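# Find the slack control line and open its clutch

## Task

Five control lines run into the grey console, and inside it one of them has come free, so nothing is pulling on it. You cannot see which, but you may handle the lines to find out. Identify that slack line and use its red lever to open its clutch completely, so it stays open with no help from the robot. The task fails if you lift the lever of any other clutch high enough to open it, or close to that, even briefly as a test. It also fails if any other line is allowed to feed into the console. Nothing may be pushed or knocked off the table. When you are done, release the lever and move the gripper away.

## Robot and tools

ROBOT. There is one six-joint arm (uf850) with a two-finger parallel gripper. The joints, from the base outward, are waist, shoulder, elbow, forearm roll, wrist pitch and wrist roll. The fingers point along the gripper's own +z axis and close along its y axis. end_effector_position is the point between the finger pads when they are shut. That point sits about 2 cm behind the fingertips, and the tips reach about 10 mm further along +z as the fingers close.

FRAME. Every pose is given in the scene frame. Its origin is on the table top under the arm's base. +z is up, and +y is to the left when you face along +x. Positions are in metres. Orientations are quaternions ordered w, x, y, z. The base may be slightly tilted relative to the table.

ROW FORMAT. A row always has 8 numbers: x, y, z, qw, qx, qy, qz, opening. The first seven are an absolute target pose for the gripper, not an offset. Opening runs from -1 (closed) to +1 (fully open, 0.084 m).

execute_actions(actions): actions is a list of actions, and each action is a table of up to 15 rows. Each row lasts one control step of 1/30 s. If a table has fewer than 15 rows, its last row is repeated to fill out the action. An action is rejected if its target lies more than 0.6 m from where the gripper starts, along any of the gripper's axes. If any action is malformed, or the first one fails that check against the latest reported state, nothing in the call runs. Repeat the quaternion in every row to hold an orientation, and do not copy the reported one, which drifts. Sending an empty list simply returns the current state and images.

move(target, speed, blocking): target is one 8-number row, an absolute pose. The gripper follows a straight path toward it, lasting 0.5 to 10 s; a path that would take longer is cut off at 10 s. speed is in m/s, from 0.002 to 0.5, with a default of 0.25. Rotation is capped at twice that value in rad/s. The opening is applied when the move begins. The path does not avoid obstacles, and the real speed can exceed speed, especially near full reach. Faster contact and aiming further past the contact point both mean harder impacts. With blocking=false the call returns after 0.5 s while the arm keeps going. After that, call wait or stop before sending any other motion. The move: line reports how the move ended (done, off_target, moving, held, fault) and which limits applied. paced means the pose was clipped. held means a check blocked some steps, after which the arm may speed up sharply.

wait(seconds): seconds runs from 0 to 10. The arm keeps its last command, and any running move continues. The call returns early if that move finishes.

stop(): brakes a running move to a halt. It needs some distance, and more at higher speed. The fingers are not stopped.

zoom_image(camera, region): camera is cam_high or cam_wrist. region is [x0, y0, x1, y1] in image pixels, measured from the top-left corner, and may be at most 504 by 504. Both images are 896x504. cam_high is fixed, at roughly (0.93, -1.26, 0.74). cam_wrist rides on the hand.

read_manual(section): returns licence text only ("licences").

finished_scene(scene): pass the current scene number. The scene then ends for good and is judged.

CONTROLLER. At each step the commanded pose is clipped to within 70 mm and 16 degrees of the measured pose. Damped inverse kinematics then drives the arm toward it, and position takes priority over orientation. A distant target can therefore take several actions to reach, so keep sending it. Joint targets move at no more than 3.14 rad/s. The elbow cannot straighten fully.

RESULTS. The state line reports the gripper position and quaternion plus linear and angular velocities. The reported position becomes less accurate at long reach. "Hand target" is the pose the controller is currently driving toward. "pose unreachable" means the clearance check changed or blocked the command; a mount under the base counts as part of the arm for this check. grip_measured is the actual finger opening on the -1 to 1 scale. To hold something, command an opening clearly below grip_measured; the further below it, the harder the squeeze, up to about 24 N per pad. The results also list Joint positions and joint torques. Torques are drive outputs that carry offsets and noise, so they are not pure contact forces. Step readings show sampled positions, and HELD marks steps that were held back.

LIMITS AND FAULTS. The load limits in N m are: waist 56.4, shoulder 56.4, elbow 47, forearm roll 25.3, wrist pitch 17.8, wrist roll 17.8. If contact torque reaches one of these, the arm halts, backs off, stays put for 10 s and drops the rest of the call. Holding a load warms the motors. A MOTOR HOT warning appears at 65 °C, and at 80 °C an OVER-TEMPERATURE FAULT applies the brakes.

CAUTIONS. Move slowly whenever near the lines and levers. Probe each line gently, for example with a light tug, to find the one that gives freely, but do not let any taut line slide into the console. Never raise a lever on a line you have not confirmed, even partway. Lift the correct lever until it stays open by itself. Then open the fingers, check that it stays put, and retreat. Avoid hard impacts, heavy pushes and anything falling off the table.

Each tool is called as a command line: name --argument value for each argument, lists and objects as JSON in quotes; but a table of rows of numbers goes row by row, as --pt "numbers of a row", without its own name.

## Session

execute_actions --actions '[]'

Scene clock: 0.00 s.
end_effector_position=(+0.7636, +0.3608, +0.2084) grip_measured=+1.00 end_effector_quat_wxyz=(+0.186, +0.772, -0.429, -0.430) end_effector_velocity=(-0.001, +0.001, +0.000) end_effector_angular_velocity=(+0.000, +0.002, +0.001)
Joint positions: [ 0.635 -0.822 -2.256  0.164 -1.491  1.396  0.084]
Joint velocities: [ 0.001 -0.     0.    -0.    -0.002  0.     0.   ]
Joint torques (N m, as the arm reports them, + toward a larger angle): no reading
Hand target: +0.764, +0.361, +0.208; +0.186, +0.772, -0.429, -0.430
camera_calibration (this result's frames):
cam_wrist: T_world_to_cam=[[-0.506496, -0.547428, 0.666171, 0.476488], [-0.254206, 0.833068, 0.491301, -0.142597], [-0.823918, 0.0794974, -0.561105, 0.851179], [0, 0, 0, 1]] pos_world=[0.906392, 0.31197, 0.230237]

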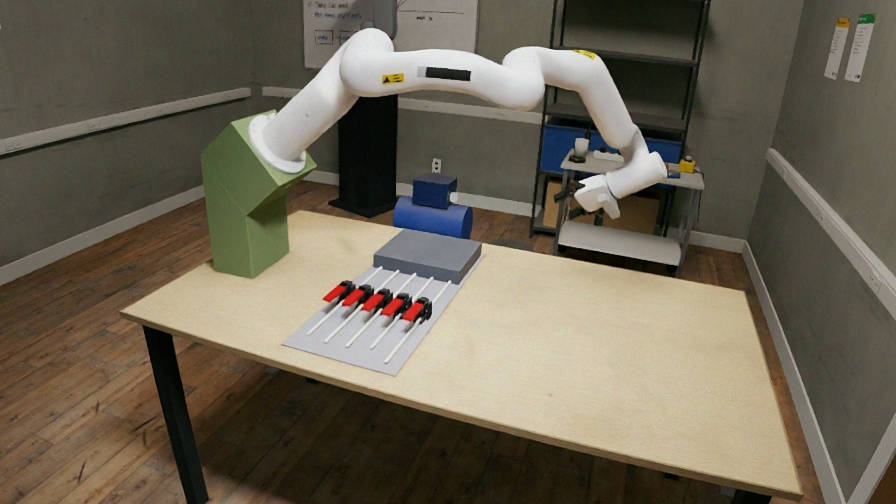

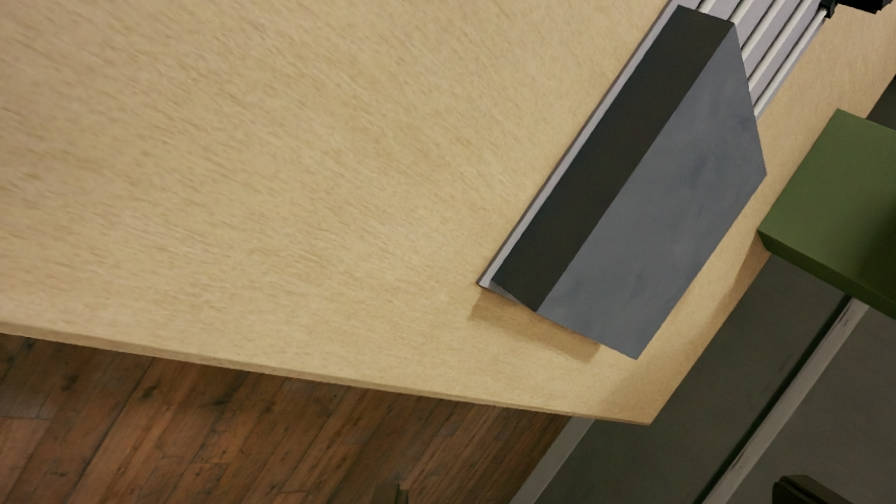

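Same layout, but a different wrist configuration.

move --target '[0.461,0.01,0.12,0,0.707,-0.707,0,-1]'

Scene clock: 6.30 s.
end_effector_position=(+0.4603, +0.0098, +0.1203) grip_measured=-1.00 end_effector_quat_wxyz=(-0.000, +0.706, -0.708, +0.000) end_effector_velocity=(-0.000, -0.002, -0.001) end_effector_angular_velocity=(+0.003, -0.006, -0.002)
Joint positions: [ 0.18  -0.272 -0.41  -0.058  0.715  1.64   0.   ]
Joint velocities: [-0.01  -0.007  0.001 -0.014  0.014  0.006  0.   ]
Joint torques (N m, as the arm reports them, + toward a larger angle): [ 1.46 28.91  4.48 -0.11 -0.66  0.49]
Hand target: +0.460, +0.010, +0.120; -0.000, +0.706, -0.708, +0.000
Off the commanded pose: 0.001 m, 0 deg.
move: done
camera_calibration (this result's frames):
cam_wrist: T_world_to_cam=[[-0.99978, 0.0209429, 0.000749112, 0.490927], [0.0209412, 0.999778, -0.00224332, 0.0471266], [-0.000795928, -0.00222714, -0.999997, 0.254447], [0, 0, 0, 1]] pos_world=[0.490035, -0.0568309, 0.254184]

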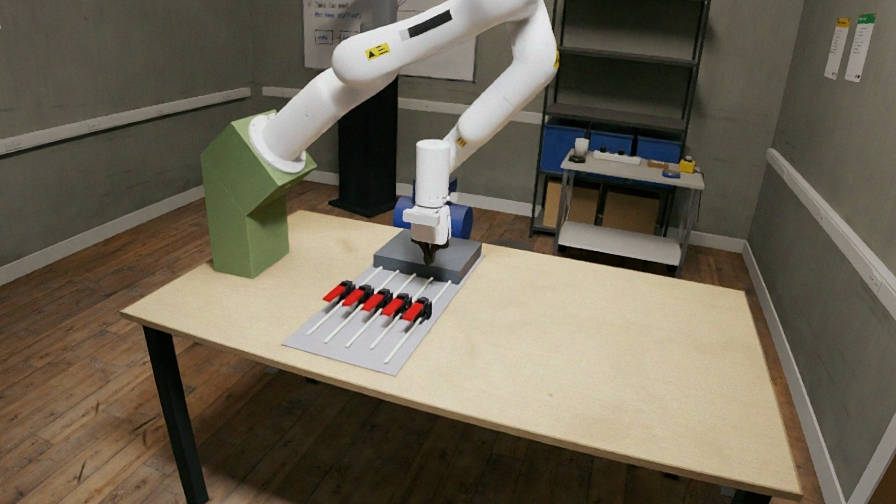

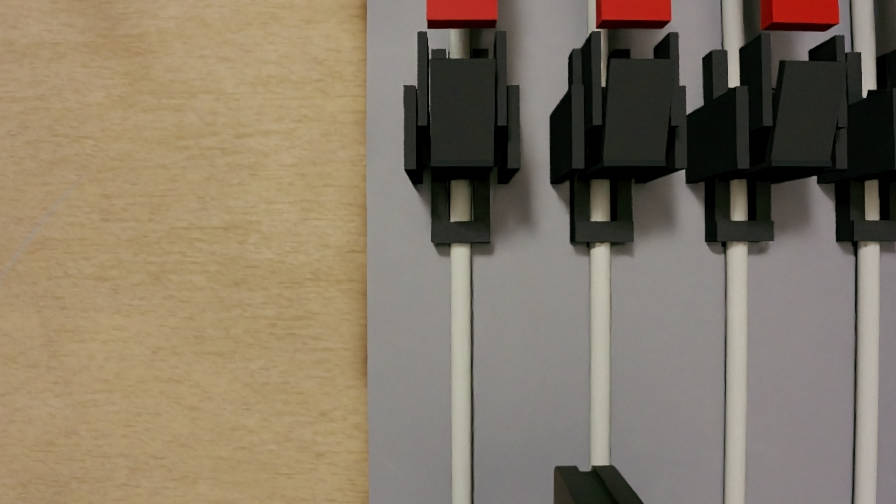

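move --target '[0.461,0.01,0.024,0,0.707,-0.707,0,-1]' --speed 0.1

execute_actions --actions '[[[0.475,0.01,0.024,0,0.707,-0.707,0,-1]],[[0.488,0.01,0.024,0,0.707,-0.707,0,-1]],[[0.461,0.01,0.024,0,0.707,-0.707,0,-1]],[[0.447,0.01,0.024,0,0.707,-0.707,0,-1]],[[0.434,0.01,0.024,0,0.707,-0.707,0,-1]],[[0.461,0.01,0.024,0,0.707,-0.707,0,-1]],[[0.461,0.01,0.05,0,0.707,-0.707,0,-1]],[[0.406,0.01,0.05,0,0.707,-0.707,0,-1]]]'

Scene clock: 12.37 s.
end_effector_position=(+0.4611, +0.0098, +0.0243) grip_measured=-1.00 end_effector_quat_wxyz=(+0.000, +0.707, -0.707, +0.000) end_effector_velocity=(+0.002, -0.001, -0.002) end_effector_angular_velocity=(-0.002, -0.002, -0.002)
Joint positions: [ 0.19  -0.569 -0.628 -0.044  0.794  1.63   0.   ]
Joint velocities: [-0.001 -0.005 -0.007  0.001 -0.     0.     0.   ]
Joint torques (N m, as the arm reports them, + toward a larger angle): [ 0.1  31.65  6.14  0.32 -0.53  0.75]
Hand target: +0.461, +0.010, +0.024; +0.000, +0.707, -0.707, +0.000
Off the commanded pose: 0.000 m, 0 deg.
move: done
camera_calibration (this result's frames):
cam_wrist: T_world_to_cam=[[-0.999829, 0.0184151, 0.00160664, 0.491828], [0.018412, 0.999829, -0.0019156, 0.0479954], [-0.00164164, -0.00188569, -0.999997, 0.158861], [0, 0, 0, 1]] pos_world=[0.491121, -0.0567446, 0.158163]

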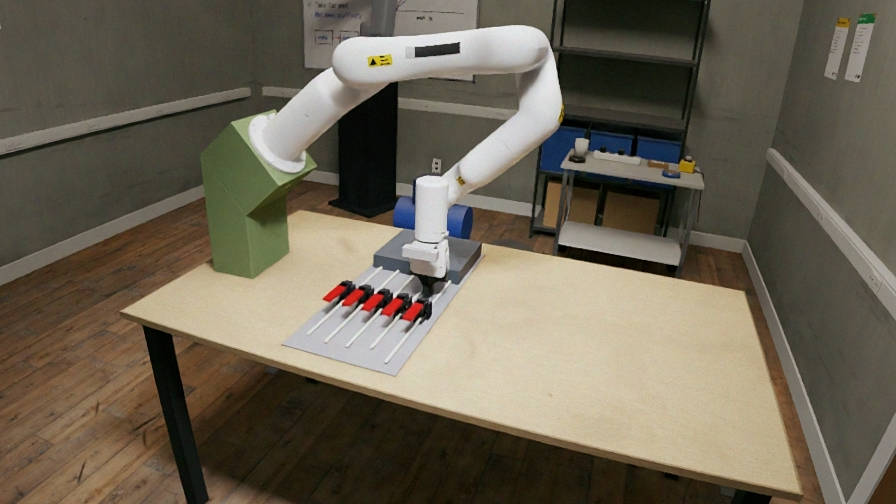

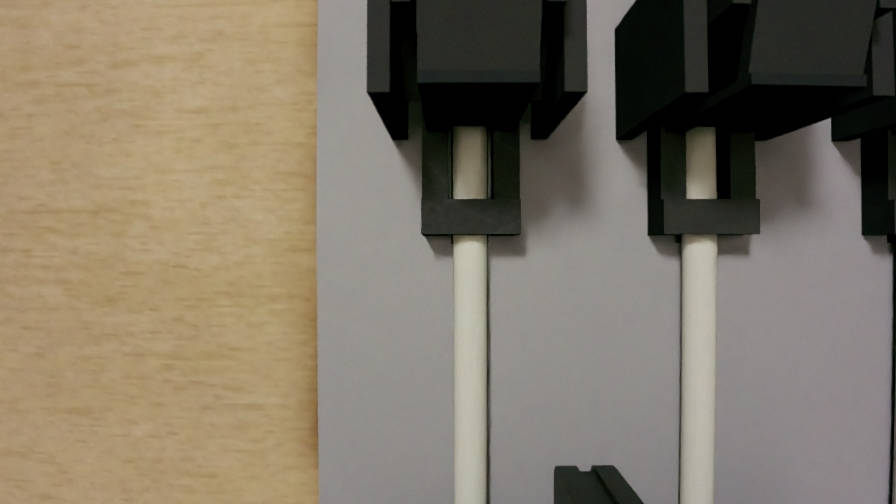

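Scene clock: 16.37 s.
end_effector_position=(+0.4071, +0.0100, +0.0503) grip_measured=-1.00 end_effector_quat_wxyz=(+0.000, +0.707, -0.707, -0.000) end_effector_velocity=(-0.008, -0.001, -0.004) end_effector_angular_velocity=(-0.002, -0.013, -0.002)
Joint positions: [ 0.192 -0.583 -0.502 -0.036  0.933  1.623  0.   ]
Joint velocities: [ 0.001 -0.031  0.002  0.006  0.046 -0.002  0.   ]
Joint torques (N m, as the arm reports them, + toward a larger angle): [ 0.98 29.54  7.16 -0.07 -0.54  0.43]
Hand target: +0.406, +0.010, +0.050; +0.000, +0.707, -0.707, +0.000
Off the commanded pose: 0.001 m, 0 deg.
Step readings (end_effector_position; steps 1 to 15: 1st action; 16 to 30: 2nd action; 31 to 45: 3rd action; 46 to 60: 4th action; 61 to 75: 5th action; 76 to 90: 6th action; 91 to 105: 7th action; 106 to 120: 8th action):
0: (+0.4611, +0.0098, +0.0243)
1: (+0.4611, +0.0098, +0.0242)
2: (+0.4614, +0.0098, +0.0242)
4: (+0.4663, +0.0099, +0.0242)
8: (+0.4735, +0.0100, +0.0241)
15: (+0.4747, +0.0100, +0.0240)
16: (+0.4748, +0.0100, +0.0240)
17: (+0.4752, +0.0100, +0.0240)
19: (+0.4798, +0.0100, +0.0241)
23: (+0.4866, +0.0100, +0.0240)
30: (+0.4877, +0.0100, +0.0240)
31: (+0.4878, +0.0100, +0.0240)
32: (+0.4875, +0.0100, +0.0240)
34: (+0.4798, +0.0100, +0.0240)
38: (+0.4642, +0.0100, +0.0244)
45: (+0.4615, +0.0100, +0.0241)
46: (+0.4614, +0.0100, +0.0240)
47: (+0.4610, +0.0100, +0.0240)
49: (+0.4560, +0.0100, +0.0240)
53: (+0.4486, +0.0100, +0.0242)
60: (+0.4473, +0.0100, +0.0240)
61: (+0.4472, +0.0100, +0.0240)
62: (+0.4469, +0.0100, +0.0240)
64: (+0.4423, +0.0100, +0.0240)
68: (+0.4361, +0.0100, +0.0241)
75: (+0.4346, +0.0100, +0.0240)
76: (+0.4345, +0.0100, +0.0240)
77: (+0.4347, +0.0100, +0.0240)
79: (+0.4420, +0.0100, +0.0242)
83: (+0.4573, +0.0100, +0.0243)
90: (+0.4603, +0.0100, +0.0240)
91: (+0.4605, +0.0100, +0.0240)
92: (+0.4605, +0.0100, +0.0247)
94: (+0.4604, +0.0100, +0.0324)
98: (+0.4606, +0.0100, +0.0450)
105: (+0.4609, +0.0100, +0.0495)
106: (+0.4609, +0.0100, +0.0496)
107: (+0.4604, +0.0100, +0.0497)
109: (+0.4492, +0.0100, +0.0499)
113: (+0.4147, +0.0099, +0.0521)
120: end_effector_position above
camera_calibration (this result's frames):
cam_wrist: T_world_to_cam=[[-0.999831, 0.0182241, 0.00234027, 0.437797], [0.0182193, 0.999832, -0.00205244, 0.0489668], [-0.00237728, -0.00200946, -0.999995, 0.185097], [0, 0, 0, 1]] pos_world=[0.437271, -0.0565651, 0.184172]

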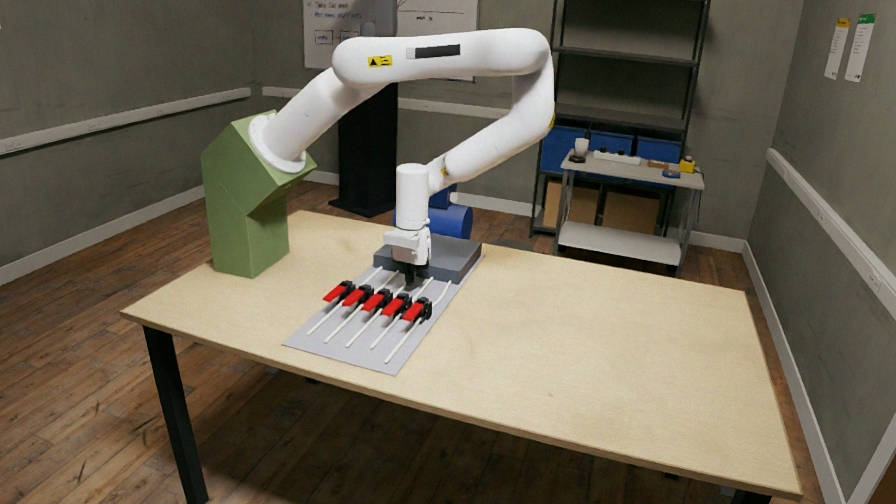

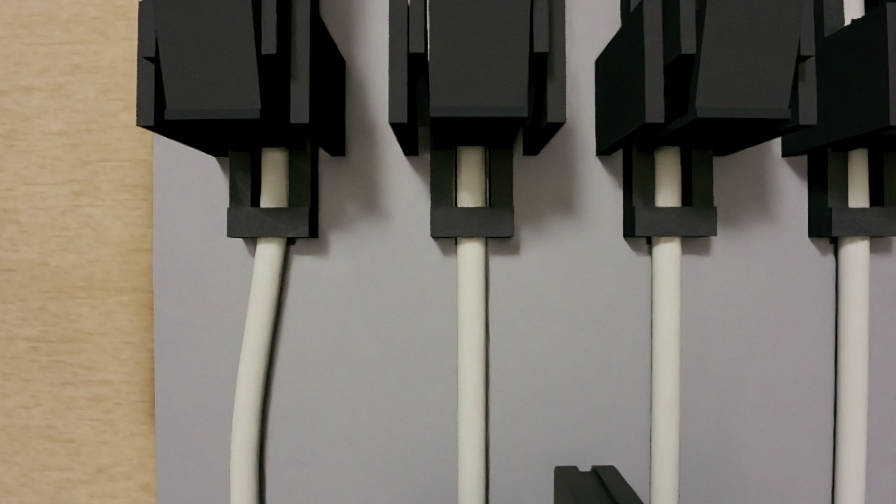

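Line 1.

move --target '[0.43,-0.02,0.13,0,0.707,-0.707,0,-1]'

move --target '[0.488,-0.26,0.12,-0.299,0.641,-0.641,-0.299,-1]'

move --target '[0.488,-0.24,0.045,-0.299,0.641,-0.641,-0.299,-1]' --speed 0.12

move --target '[0.488,-0.215,0.045,-0.299,0.641,-0.641,-0.299,-1]' --speed 0.04

move --target '[0.488,-0.195,0.085,-0.299,0.641,-0.641,-0.299,-1]' --speed 0.05

move --target '[0.488,-0.15,0.12,-0.299,0.641,-0.641,-0.299,-1]' --speed 0.06

move --target '[0.488,-0.04,0.115,-0.299,0.641,-0.641,-0.299,-1]' --speed 0.06

move --target '[0.488,-0.02,0.1,-0.299,0.641,-0.641,-0.299,-1]' --speed 0.04

move --target '[0.488,-0.2,0.22,-0.299,0.641,-0.641,-0.299,-1]'

Scene clock: 24.87 s.
end_effector_position=(+0.4297, -0.0197, +0.1297) grip_measured=-1.00 end_effector_quat_wxyz=(-0.000, +0.707, -0.707, -0.000) end_effector_velocity=(+0.002, -0.001, +0.002) end_effector_angular_velocity=(+0.001, -0.001, -0.002)
Joint positions: [ 0.078 -0.293 -0.35  -0.162  0.796  1.64   0.   ]
Joint velocities: [-0.005  0.01   0.002 -0.008 -0.007  0.005  0.   ]
Joint torques (N m, as the arm reports them, + toward a larger angle): [-1.47 27.39  6.02  0.1  -0.57  0.53]
Hand target: +0.430, -0.020, +0.130; -0.000, +0.707, -0.707, -0.000
Off the commanded pose: 0.001 m, 0 deg.
move: done
camera_calibration (this result's frames):
cam_wrist: T_world_to_cam=[[-0.999821, 0.0188566, 0.00166055, 0.460812], [0.0188538, 0.999821, -0.00165405, 0.0780798], [-0.00169144, -0.00162245, -0.999997, 0.264204], [0, 0, 0, 1]] pos_world=[0.459705, -0.0863265, 0.263567]

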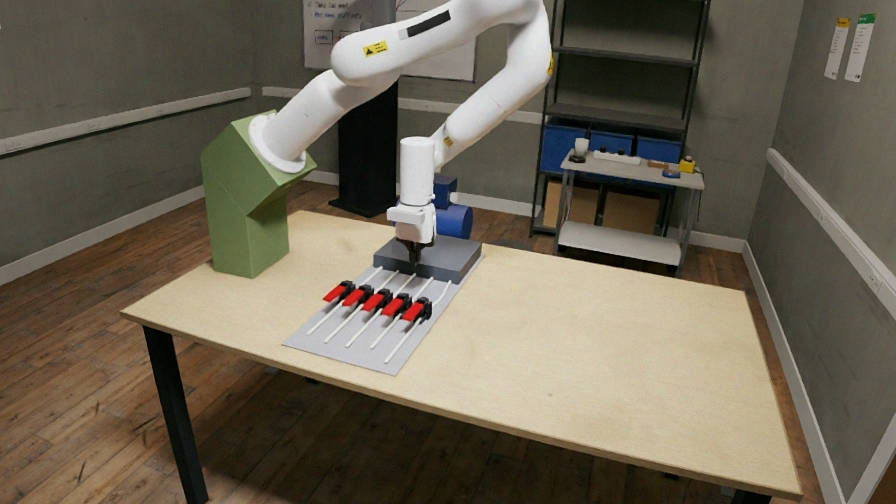

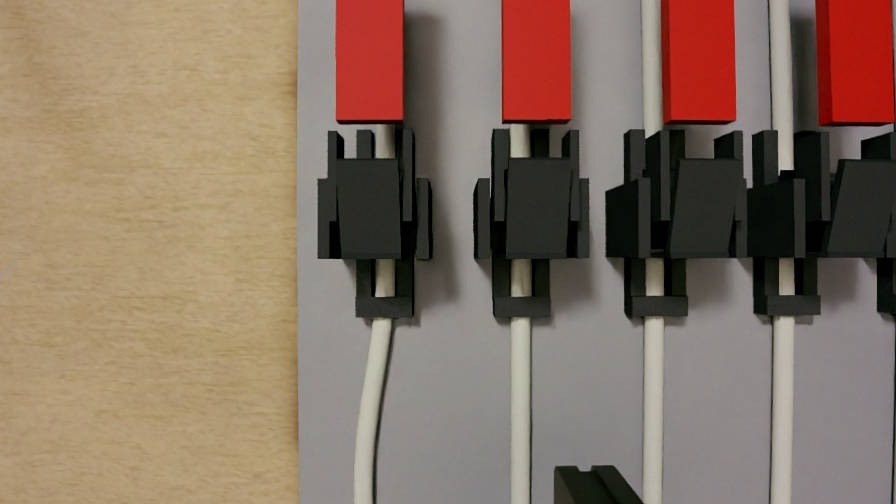

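Scene clock: 27.23 s.
end_effector_position=(+0.4889, -0.2595, +0.1196) grip_measured=-1.00 end_effector_quat_wxyz=(-0.298, +0.642, -0.641, -0.298) end_effector_velocity=(+0.001, -0.002, -0.001) end_effector_angular_velocity=(+0.008, +0.000, +0.001)
Joint positions: [-0.663 -0.875 -1.286 -2.006  1.319  2.589  0.   ]
Joint velocities: [-0.    -0.008 -0.015 -0.007  0.009  0.006  0.   ]
Joint torques (N m, as the arm reports them, + toward a larger angle): [-19.97  33.03  -1.74  -0.5    0.11   0.52]
Hand target: +0.489, -0.260, +0.120; -0.299, +0.641, -0.640, -0.299
Off the commanded pose: 0.001 m, 0 deg.
move: done
camera_calibration (this result's frames):
cam_wrist: T_world_to_cam=[[-0.999845, 0.00950934, 0.01484, 0.520519], [0.0174734, 0.645138, 0.763867, 0.133772], [-0.00231, 0.764007, -0.645204, 0.410376], [0, 0, 0, 1]] pos_world=[0.519049, -0.404782, 0.154868]

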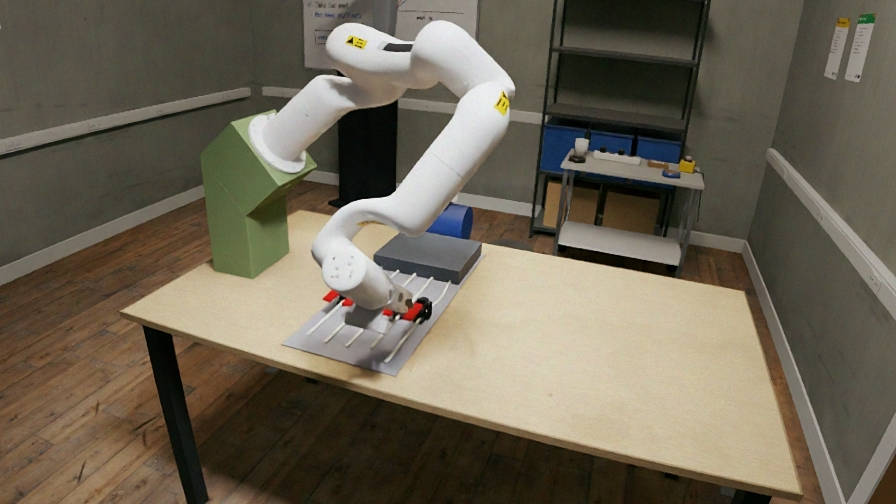

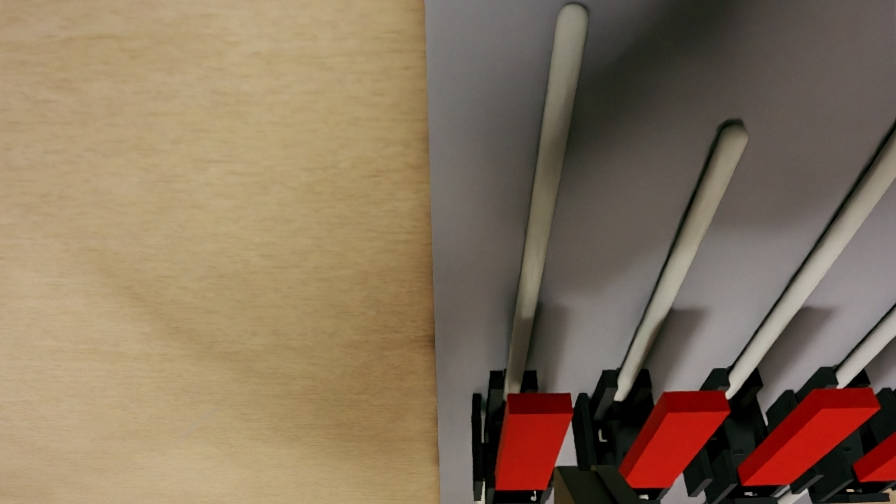

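Scene clock: 28.37 s.
end_effector_position=(+0.4880, -0.2403, +0.0453) grip_measured=-1.00 end_effector_quat_wxyz=(-0.299, +0.641, -0.641, -0.299) end_effector_velocity=(-0.001, -0.000, -0.003) end_effector_angular_velocity=(-0.001, +0.001, -0.001)
Joint positions: [-0.574 -1.008 -1.396 -1.922  1.28   2.581  0.   ]
Joint velocities: [ 0.002 -0.005 -0.005  0.002 -0.002  0.001  0.   ]
Joint torques (N m, as the arm reports them, + toward a larger angle): [-20.24  31.37  -0.52   0.24   0.07   0.41]
Hand target: +0.488, -0.240, +0.045; -0.299, +0.641, -0.641, -0.299
Off the commanded pose: 0.000 m, 0 deg.
move: done
camera_calibration (this result's frames):
cam_wrist: T_world_to_cam=[[-0.999825, 0.0106404, 0.0153686, 0.52085], [0.0186096, 0.643987, 0.76481, 0.177284], [-0.00175934, 0.764962, -0.644073, 0.347595], [0, 0, 0, 1]] pos_world=[0.518072, -0.385608, 0.0802834]

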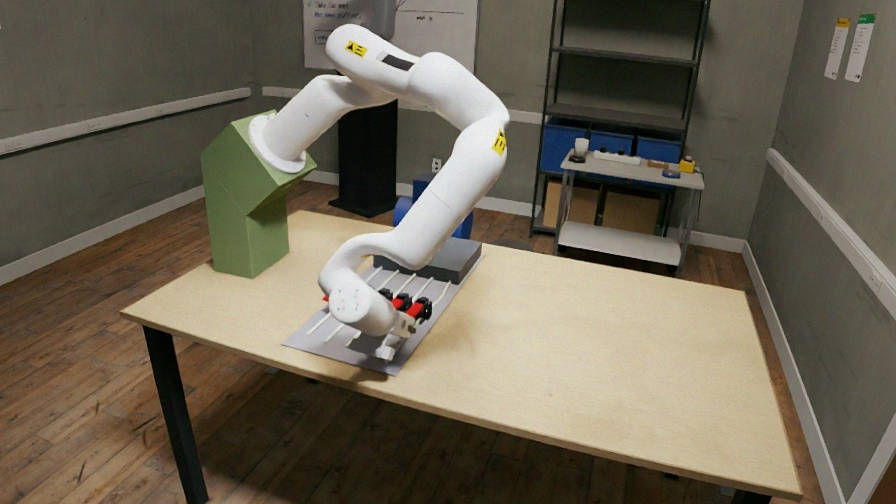

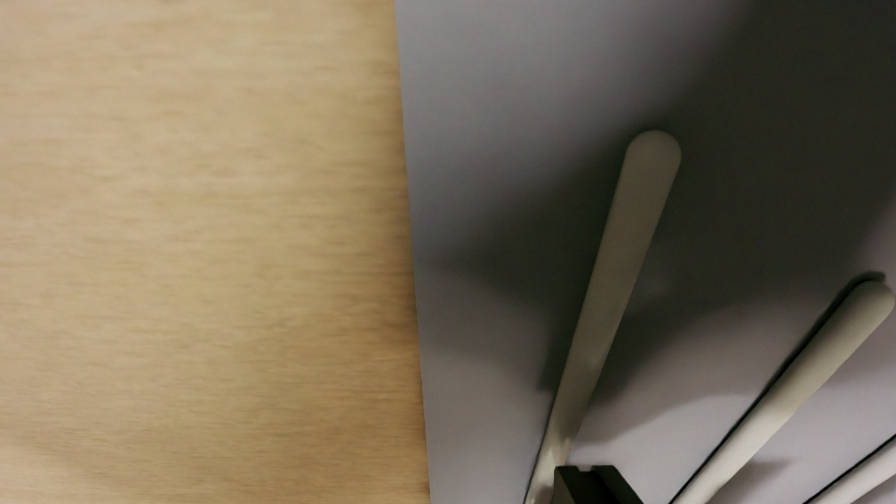

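Scene clock: 29.37 s.
end_effector_position=(+0.4880, -0.2152, +0.0450) grip_measured=-1.00 end_effector_quat_wxyz=(-0.299, +0.641, -0.641, -0.299) end_effector_velocity=(-0.001, +0.002, -0.001) end_effector_angular_velocity=(-0.001, +0.001, -0.000)
Joint positions: [-0.545 -0.978 -1.335 -1.887  1.259  2.555  0.   ]
Joint velocities: [ 0.003  0.001  0.004  0.004 -0.004 -0.002  0.   ]
Joint torques (N m, as the arm reports them, + toward a larger angle): [-17.82  31.06  -0.61   0.12   0.5    0.41]
Hand target: +0.488, -0.215, +0.045; -0.299, +0.641, -0.641, -0.299
Off the commanded pose: 0.000 m, 0 deg.
move: done
camera_calibration (this result's frames):
cam_wrist: T_world_to_cam=[[-0.999825, 0.0105845, 0.0154439, 0.520505], [0.0186313, 0.64393, 0.764857, 0.161381], [-0.00184915, 0.765011, -0.644014, 0.32832], [0, 0, 0, 1]] pos_world=[0.518014, -0.360596, 0.0799709]

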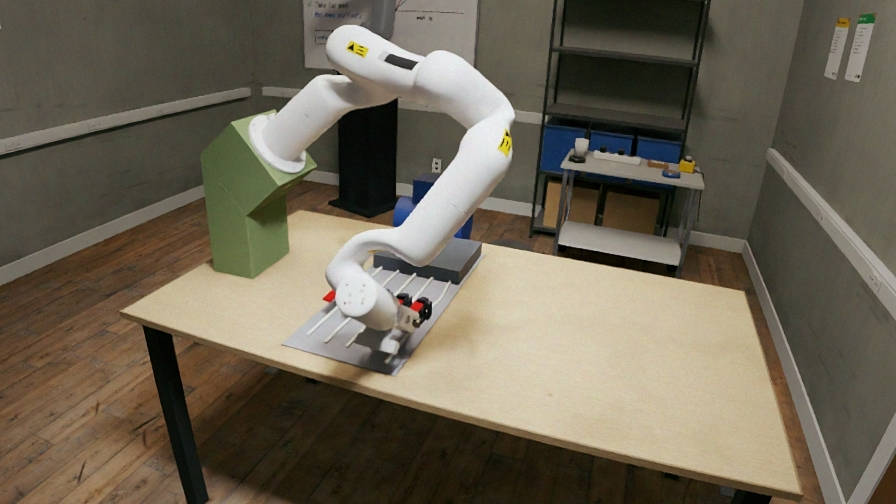

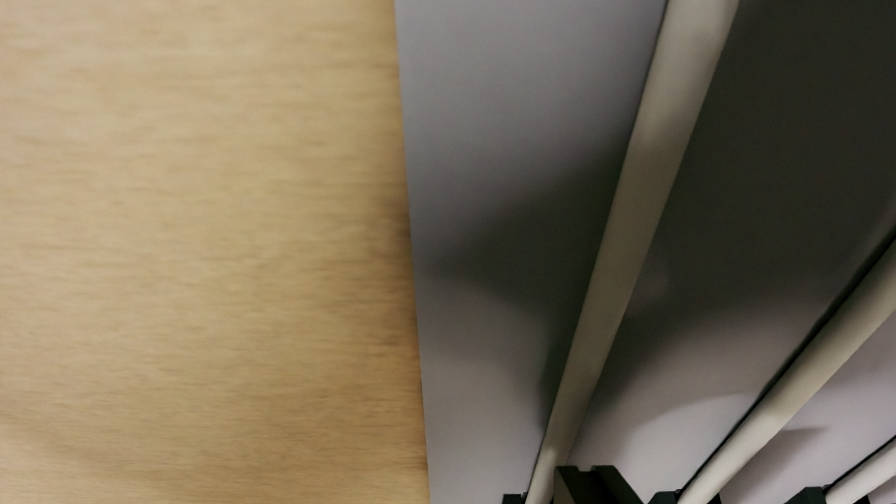

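Scene clock: 30.67 s.
end_effector_position=(+0.4880, -0.1950, +0.0848) grip_measured=-1.00 end_effector_quat_wxyz=(-0.299, +0.641, -0.641, -0.299) end_effector_velocity=(+0.001, +0.002, +0.001) end_effector_angular_velocity=(+0.000, -0.001, +0.001)
Joint positions: [-0.555 -0.868 -1.199 -1.889  1.255  2.528  0.   ]
Joint velocities: [ 0.001  0.005  0.005  0.001 -0.    -0.001  0.   ]
Joint torques (N m, as the arm reports them, + toward a larger angle): [-17.07  32.2    0.31   0.08   0.34   0.57]
Hand target: +0.488, -0.195, +0.085; -0.299, +0.641, -0.641, -0.299
Off the commanded pose: 0.000 m, 0 deg.
move: done
camera_calibration (this result's frames):
cam_wrist: T_world_to_cam=[[-0.999825, 0.0106185, 0.0153869, 0.519671], [0.0186098, 0.643809, 0.76496, 0.117858], [-0.00178351, 0.765113, -0.643894, 0.338444], [0, 0, 0, 1]] pos_world=[0.51799, -0.340344, 0.119769]

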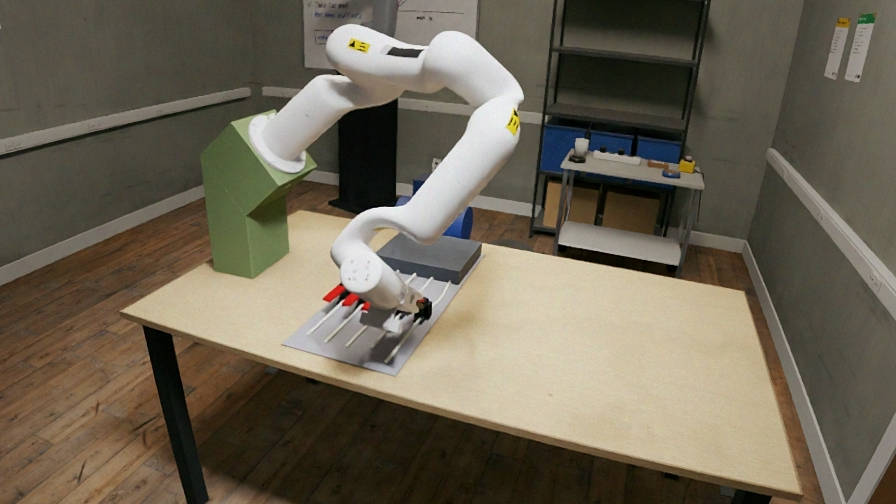

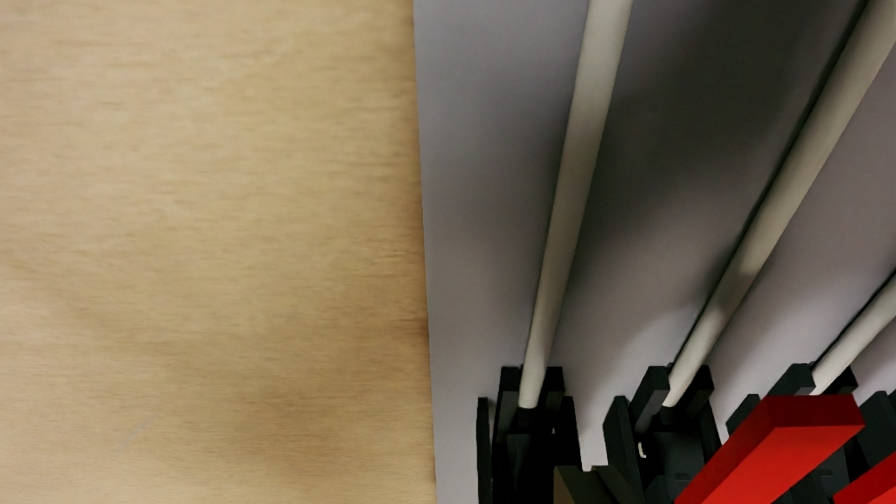

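Scene clock: 32.03 s.
end_effector_position=(+0.4880, -0.1501, +0.1199) grip_measured=-1.00 end_effector_quat_wxyz=(-0.299, +0.641, -0.641, -0.299) end_effector_velocity=(+0.000, +0.001, +0.001) end_effector_angular_velocity=(-0.003, +0.000, +0.001)
Joint positions: [-0.529 -0.74  -1.031 -1.851  1.236  2.49   0.   ]
Joint velocities: [ 0.001  0.005  0.005  0.002 -0.003 -0.001  0.   ]
Joint torques (N m, as the arm reports them, + toward a larger angle): [-13.68  31.04   1.5   -1.59   0.96   0.46]
Hand target: +0.488, -0.150, +0.120; -0.299, +0.641, -0.641, -0.299
Off the commanded pose: 0.000 m, 0 deg.
move: done
camera_calibration (this result's frames):
cam_wrist: T_world_to_cam=[[-0.999824, 0.0106903, 0.0153927, 0.518687], [0.018661, 0.643628, 0.765111, 0.0620414], [-0.00172788, 0.765264, -0.643715, 0.326625], [0, 0, 0, 1]] pos_world=[0.518002, -0.295431, 0.154801]

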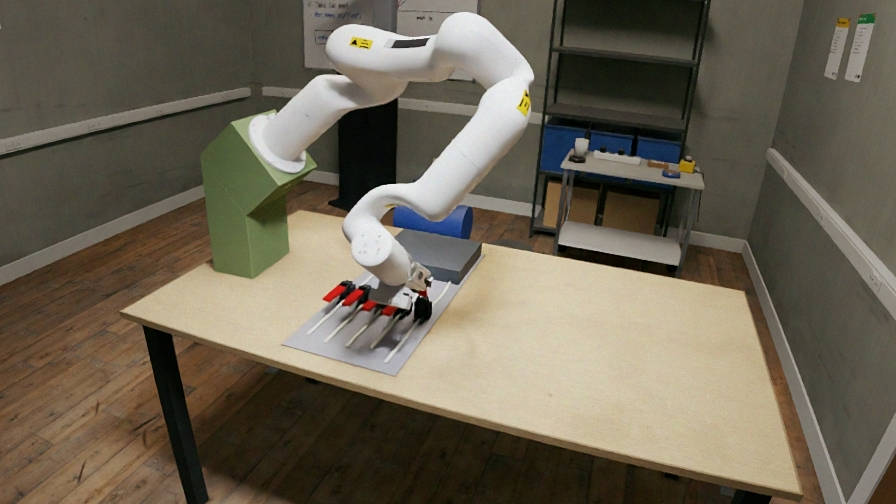

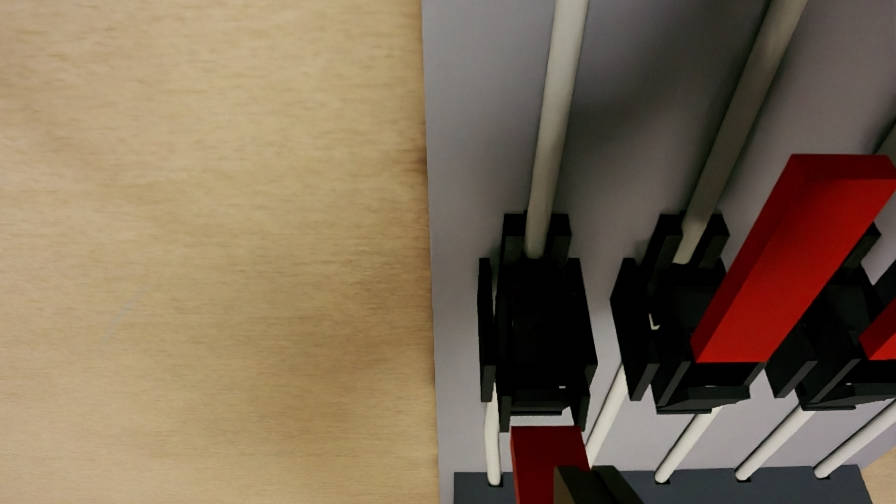

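Scene clock: 34.27 s.
end_effector_position=(+0.4879, -0.0403, +0.1149) grip_measured=-1.00 end_effector_quat_wxyz=(-0.299, +0.641, -0.641, -0.299) end_effector_velocity=(+0.000, +0.002, +0.000) end_effector_angular_velocity=(-0.001, -0.001, +0.000)
Joint positions: [-0.346 -0.645 -0.846 -1.644  1.176  2.405  0.   ]
Joint velocities: [ 0.003  0.003  0.003  0.004 -0.001 -0.002  0.   ]
Joint torques (N m, as the arm reports them, + toward a larger angle): [-9.07 29.34  2.15 -0.16  0.17  0.49]
Hand target: +0.488, -0.040, +0.115; -0.299, +0.641, -0.641, -0.299
Off the commanded pose: 0.000 m, 0 deg.
move: done
camera_calibration (this result's frames):
cam_wrist: T_world_to_cam=[[-0.999821, 0.0104096, 0.0157999, 0.517473], [0.0187912, 0.643868, 0.764906, -0.00487326], [-0.00221067, 0.765066, -0.643948, 0.239714], [0, 0, 0, 1]] pos_world=[0.518002, -0.185646, 0.149915]

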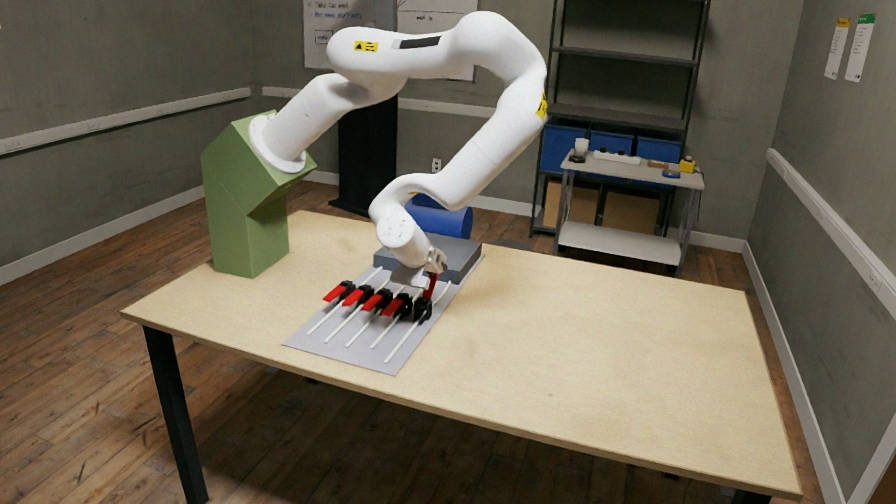

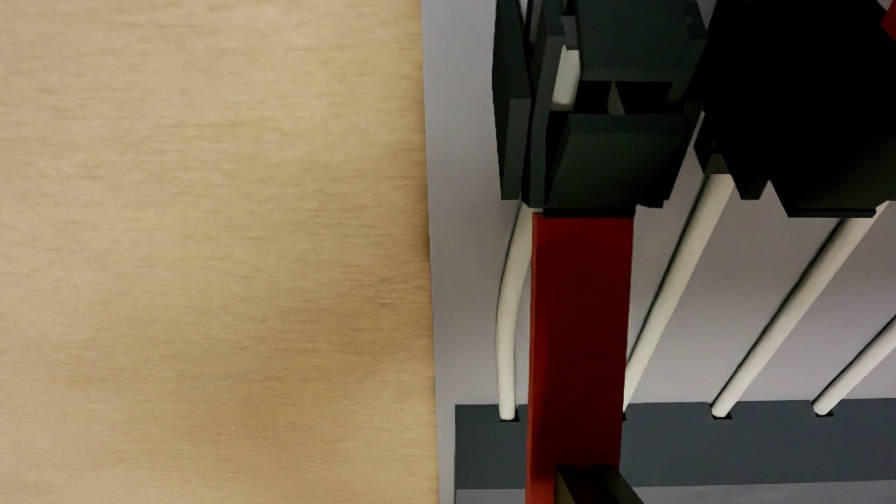

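Scene clock: 35.27 s.
end_effector_position=(+0.4880, -0.0202, +0.1001) grip_measured=-1.00 end_effector_quat_wxyz=(-0.299, +0.641, -0.641, -0.299) end_effector_velocity=(+0.000, +0.000, -0.001) end_effector_angular_velocity=(-0.003, -0.001, -0.003)
Joint positions: [-0.296 -0.665 -0.849 -1.587  1.166  2.386  0.   ]
Joint velocities: [ 0.002 -0.002 -0.001  0.006 -0.001 -0.002  0.   ]
Joint torques (N m, as the arm reports them, + toward a larger angle): [-8.86 30.38  2.73 -0.27 -0.06  0.66]
Hand target: +0.488, -0.020, +0.100; -0.299, +0.641, -0.641, -0.299
Off the commanded pose: 0.000 m, 0 deg.
move: done
camera_calibration (this result's frames):
cam_wrist: T_world_to_cam=[[-0.999825, 0.0105858, 0.0154304, 0.517586], [0.018622, 0.643856, 0.76492, -0.00639262], [-0.0018377, 0.765074, -0.64394, 0.214615], [0, 0, 0, 1]] pos_world=[0.518009, -0.16556, 0.135103]

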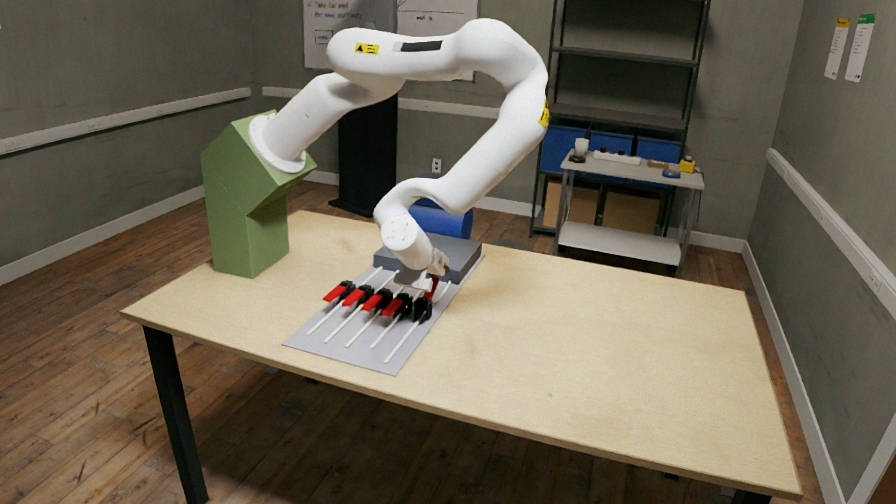

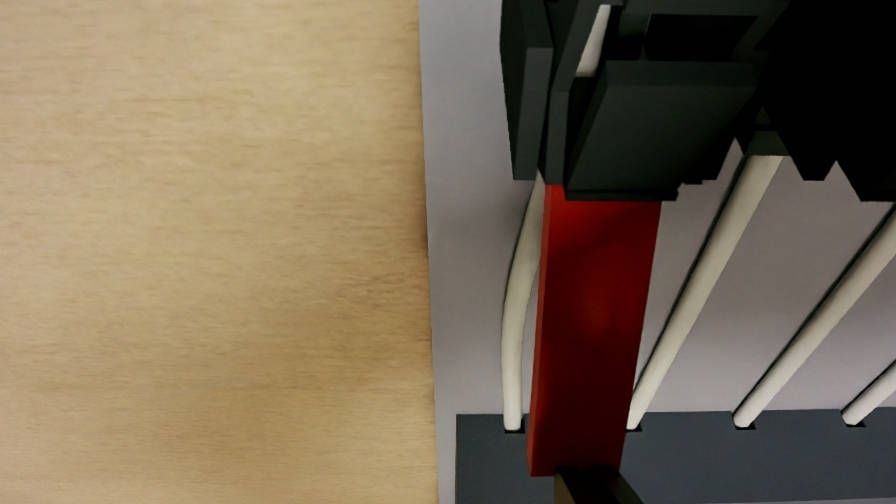

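Scene clock: 36.73 s.
end_effector_position=(+0.4880, -0.1993, +0.2199) grip_measured=-1.00 end_effector_quat_wxyz=(-0.299, +0.641, -0.641, -0.299) end_effector_velocity=(+0.000, -0.002, +0.001) end_effector_angular_velocity=(+0.000, +0.000, +0.001)
Joint positions: [-0.702 -0.585 -0.97  -2.035  1.324  2.559  0.   ]
Joint velocities: [-0.003 -0.001 -0.004 -0.004  0.002  0.002  0.   ]
Joint torques (N m, as the arm reports them, + toward a larger angle): [-15.08  31.18  -0.99  -0.18   0.12   0.48]
Hand target: +0.488, -0.200, +0.220; -0.299, +0.641, -0.641, -0.299
Off the commanded pose: 0.001 m, 0 deg.
move: done
camera_calibration (this result's frames):
cam_wrist: T_world_to_cam=[[-0.999834, 0.0111974, 0.0143784, 0.518052], [0.0182113, 0.643548, 0.765189, 0.0173717], [-0.00068509, 0.765324, -0.643645, 0.428238], [0, 0, 0, 1]] pos_world=[0.517943, -0.344721, 0.254892]

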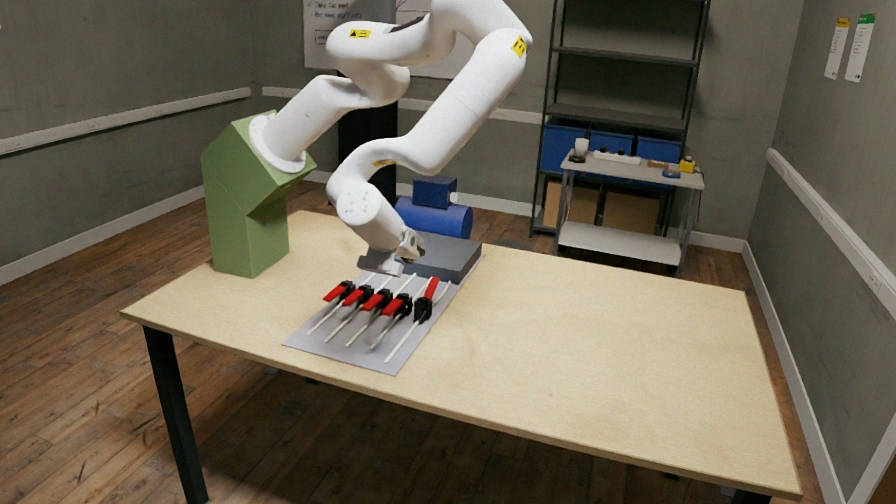

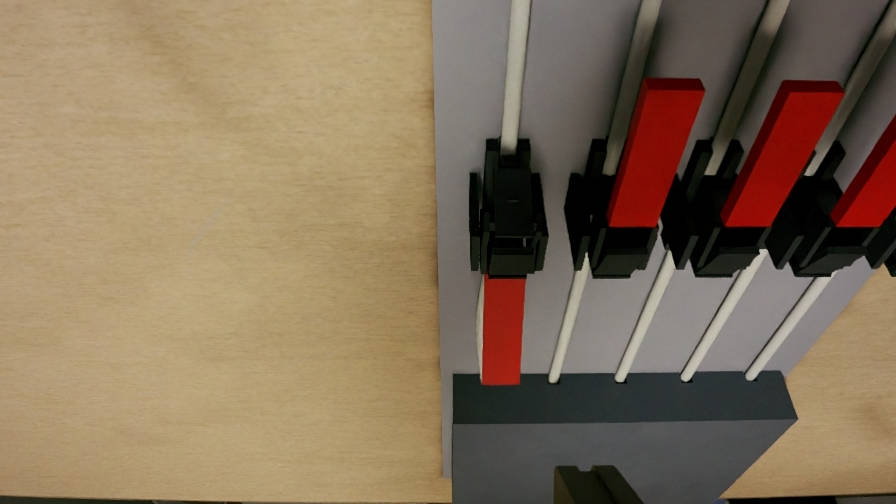

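finished_scene --scene 2

The scene is finished: the task was done.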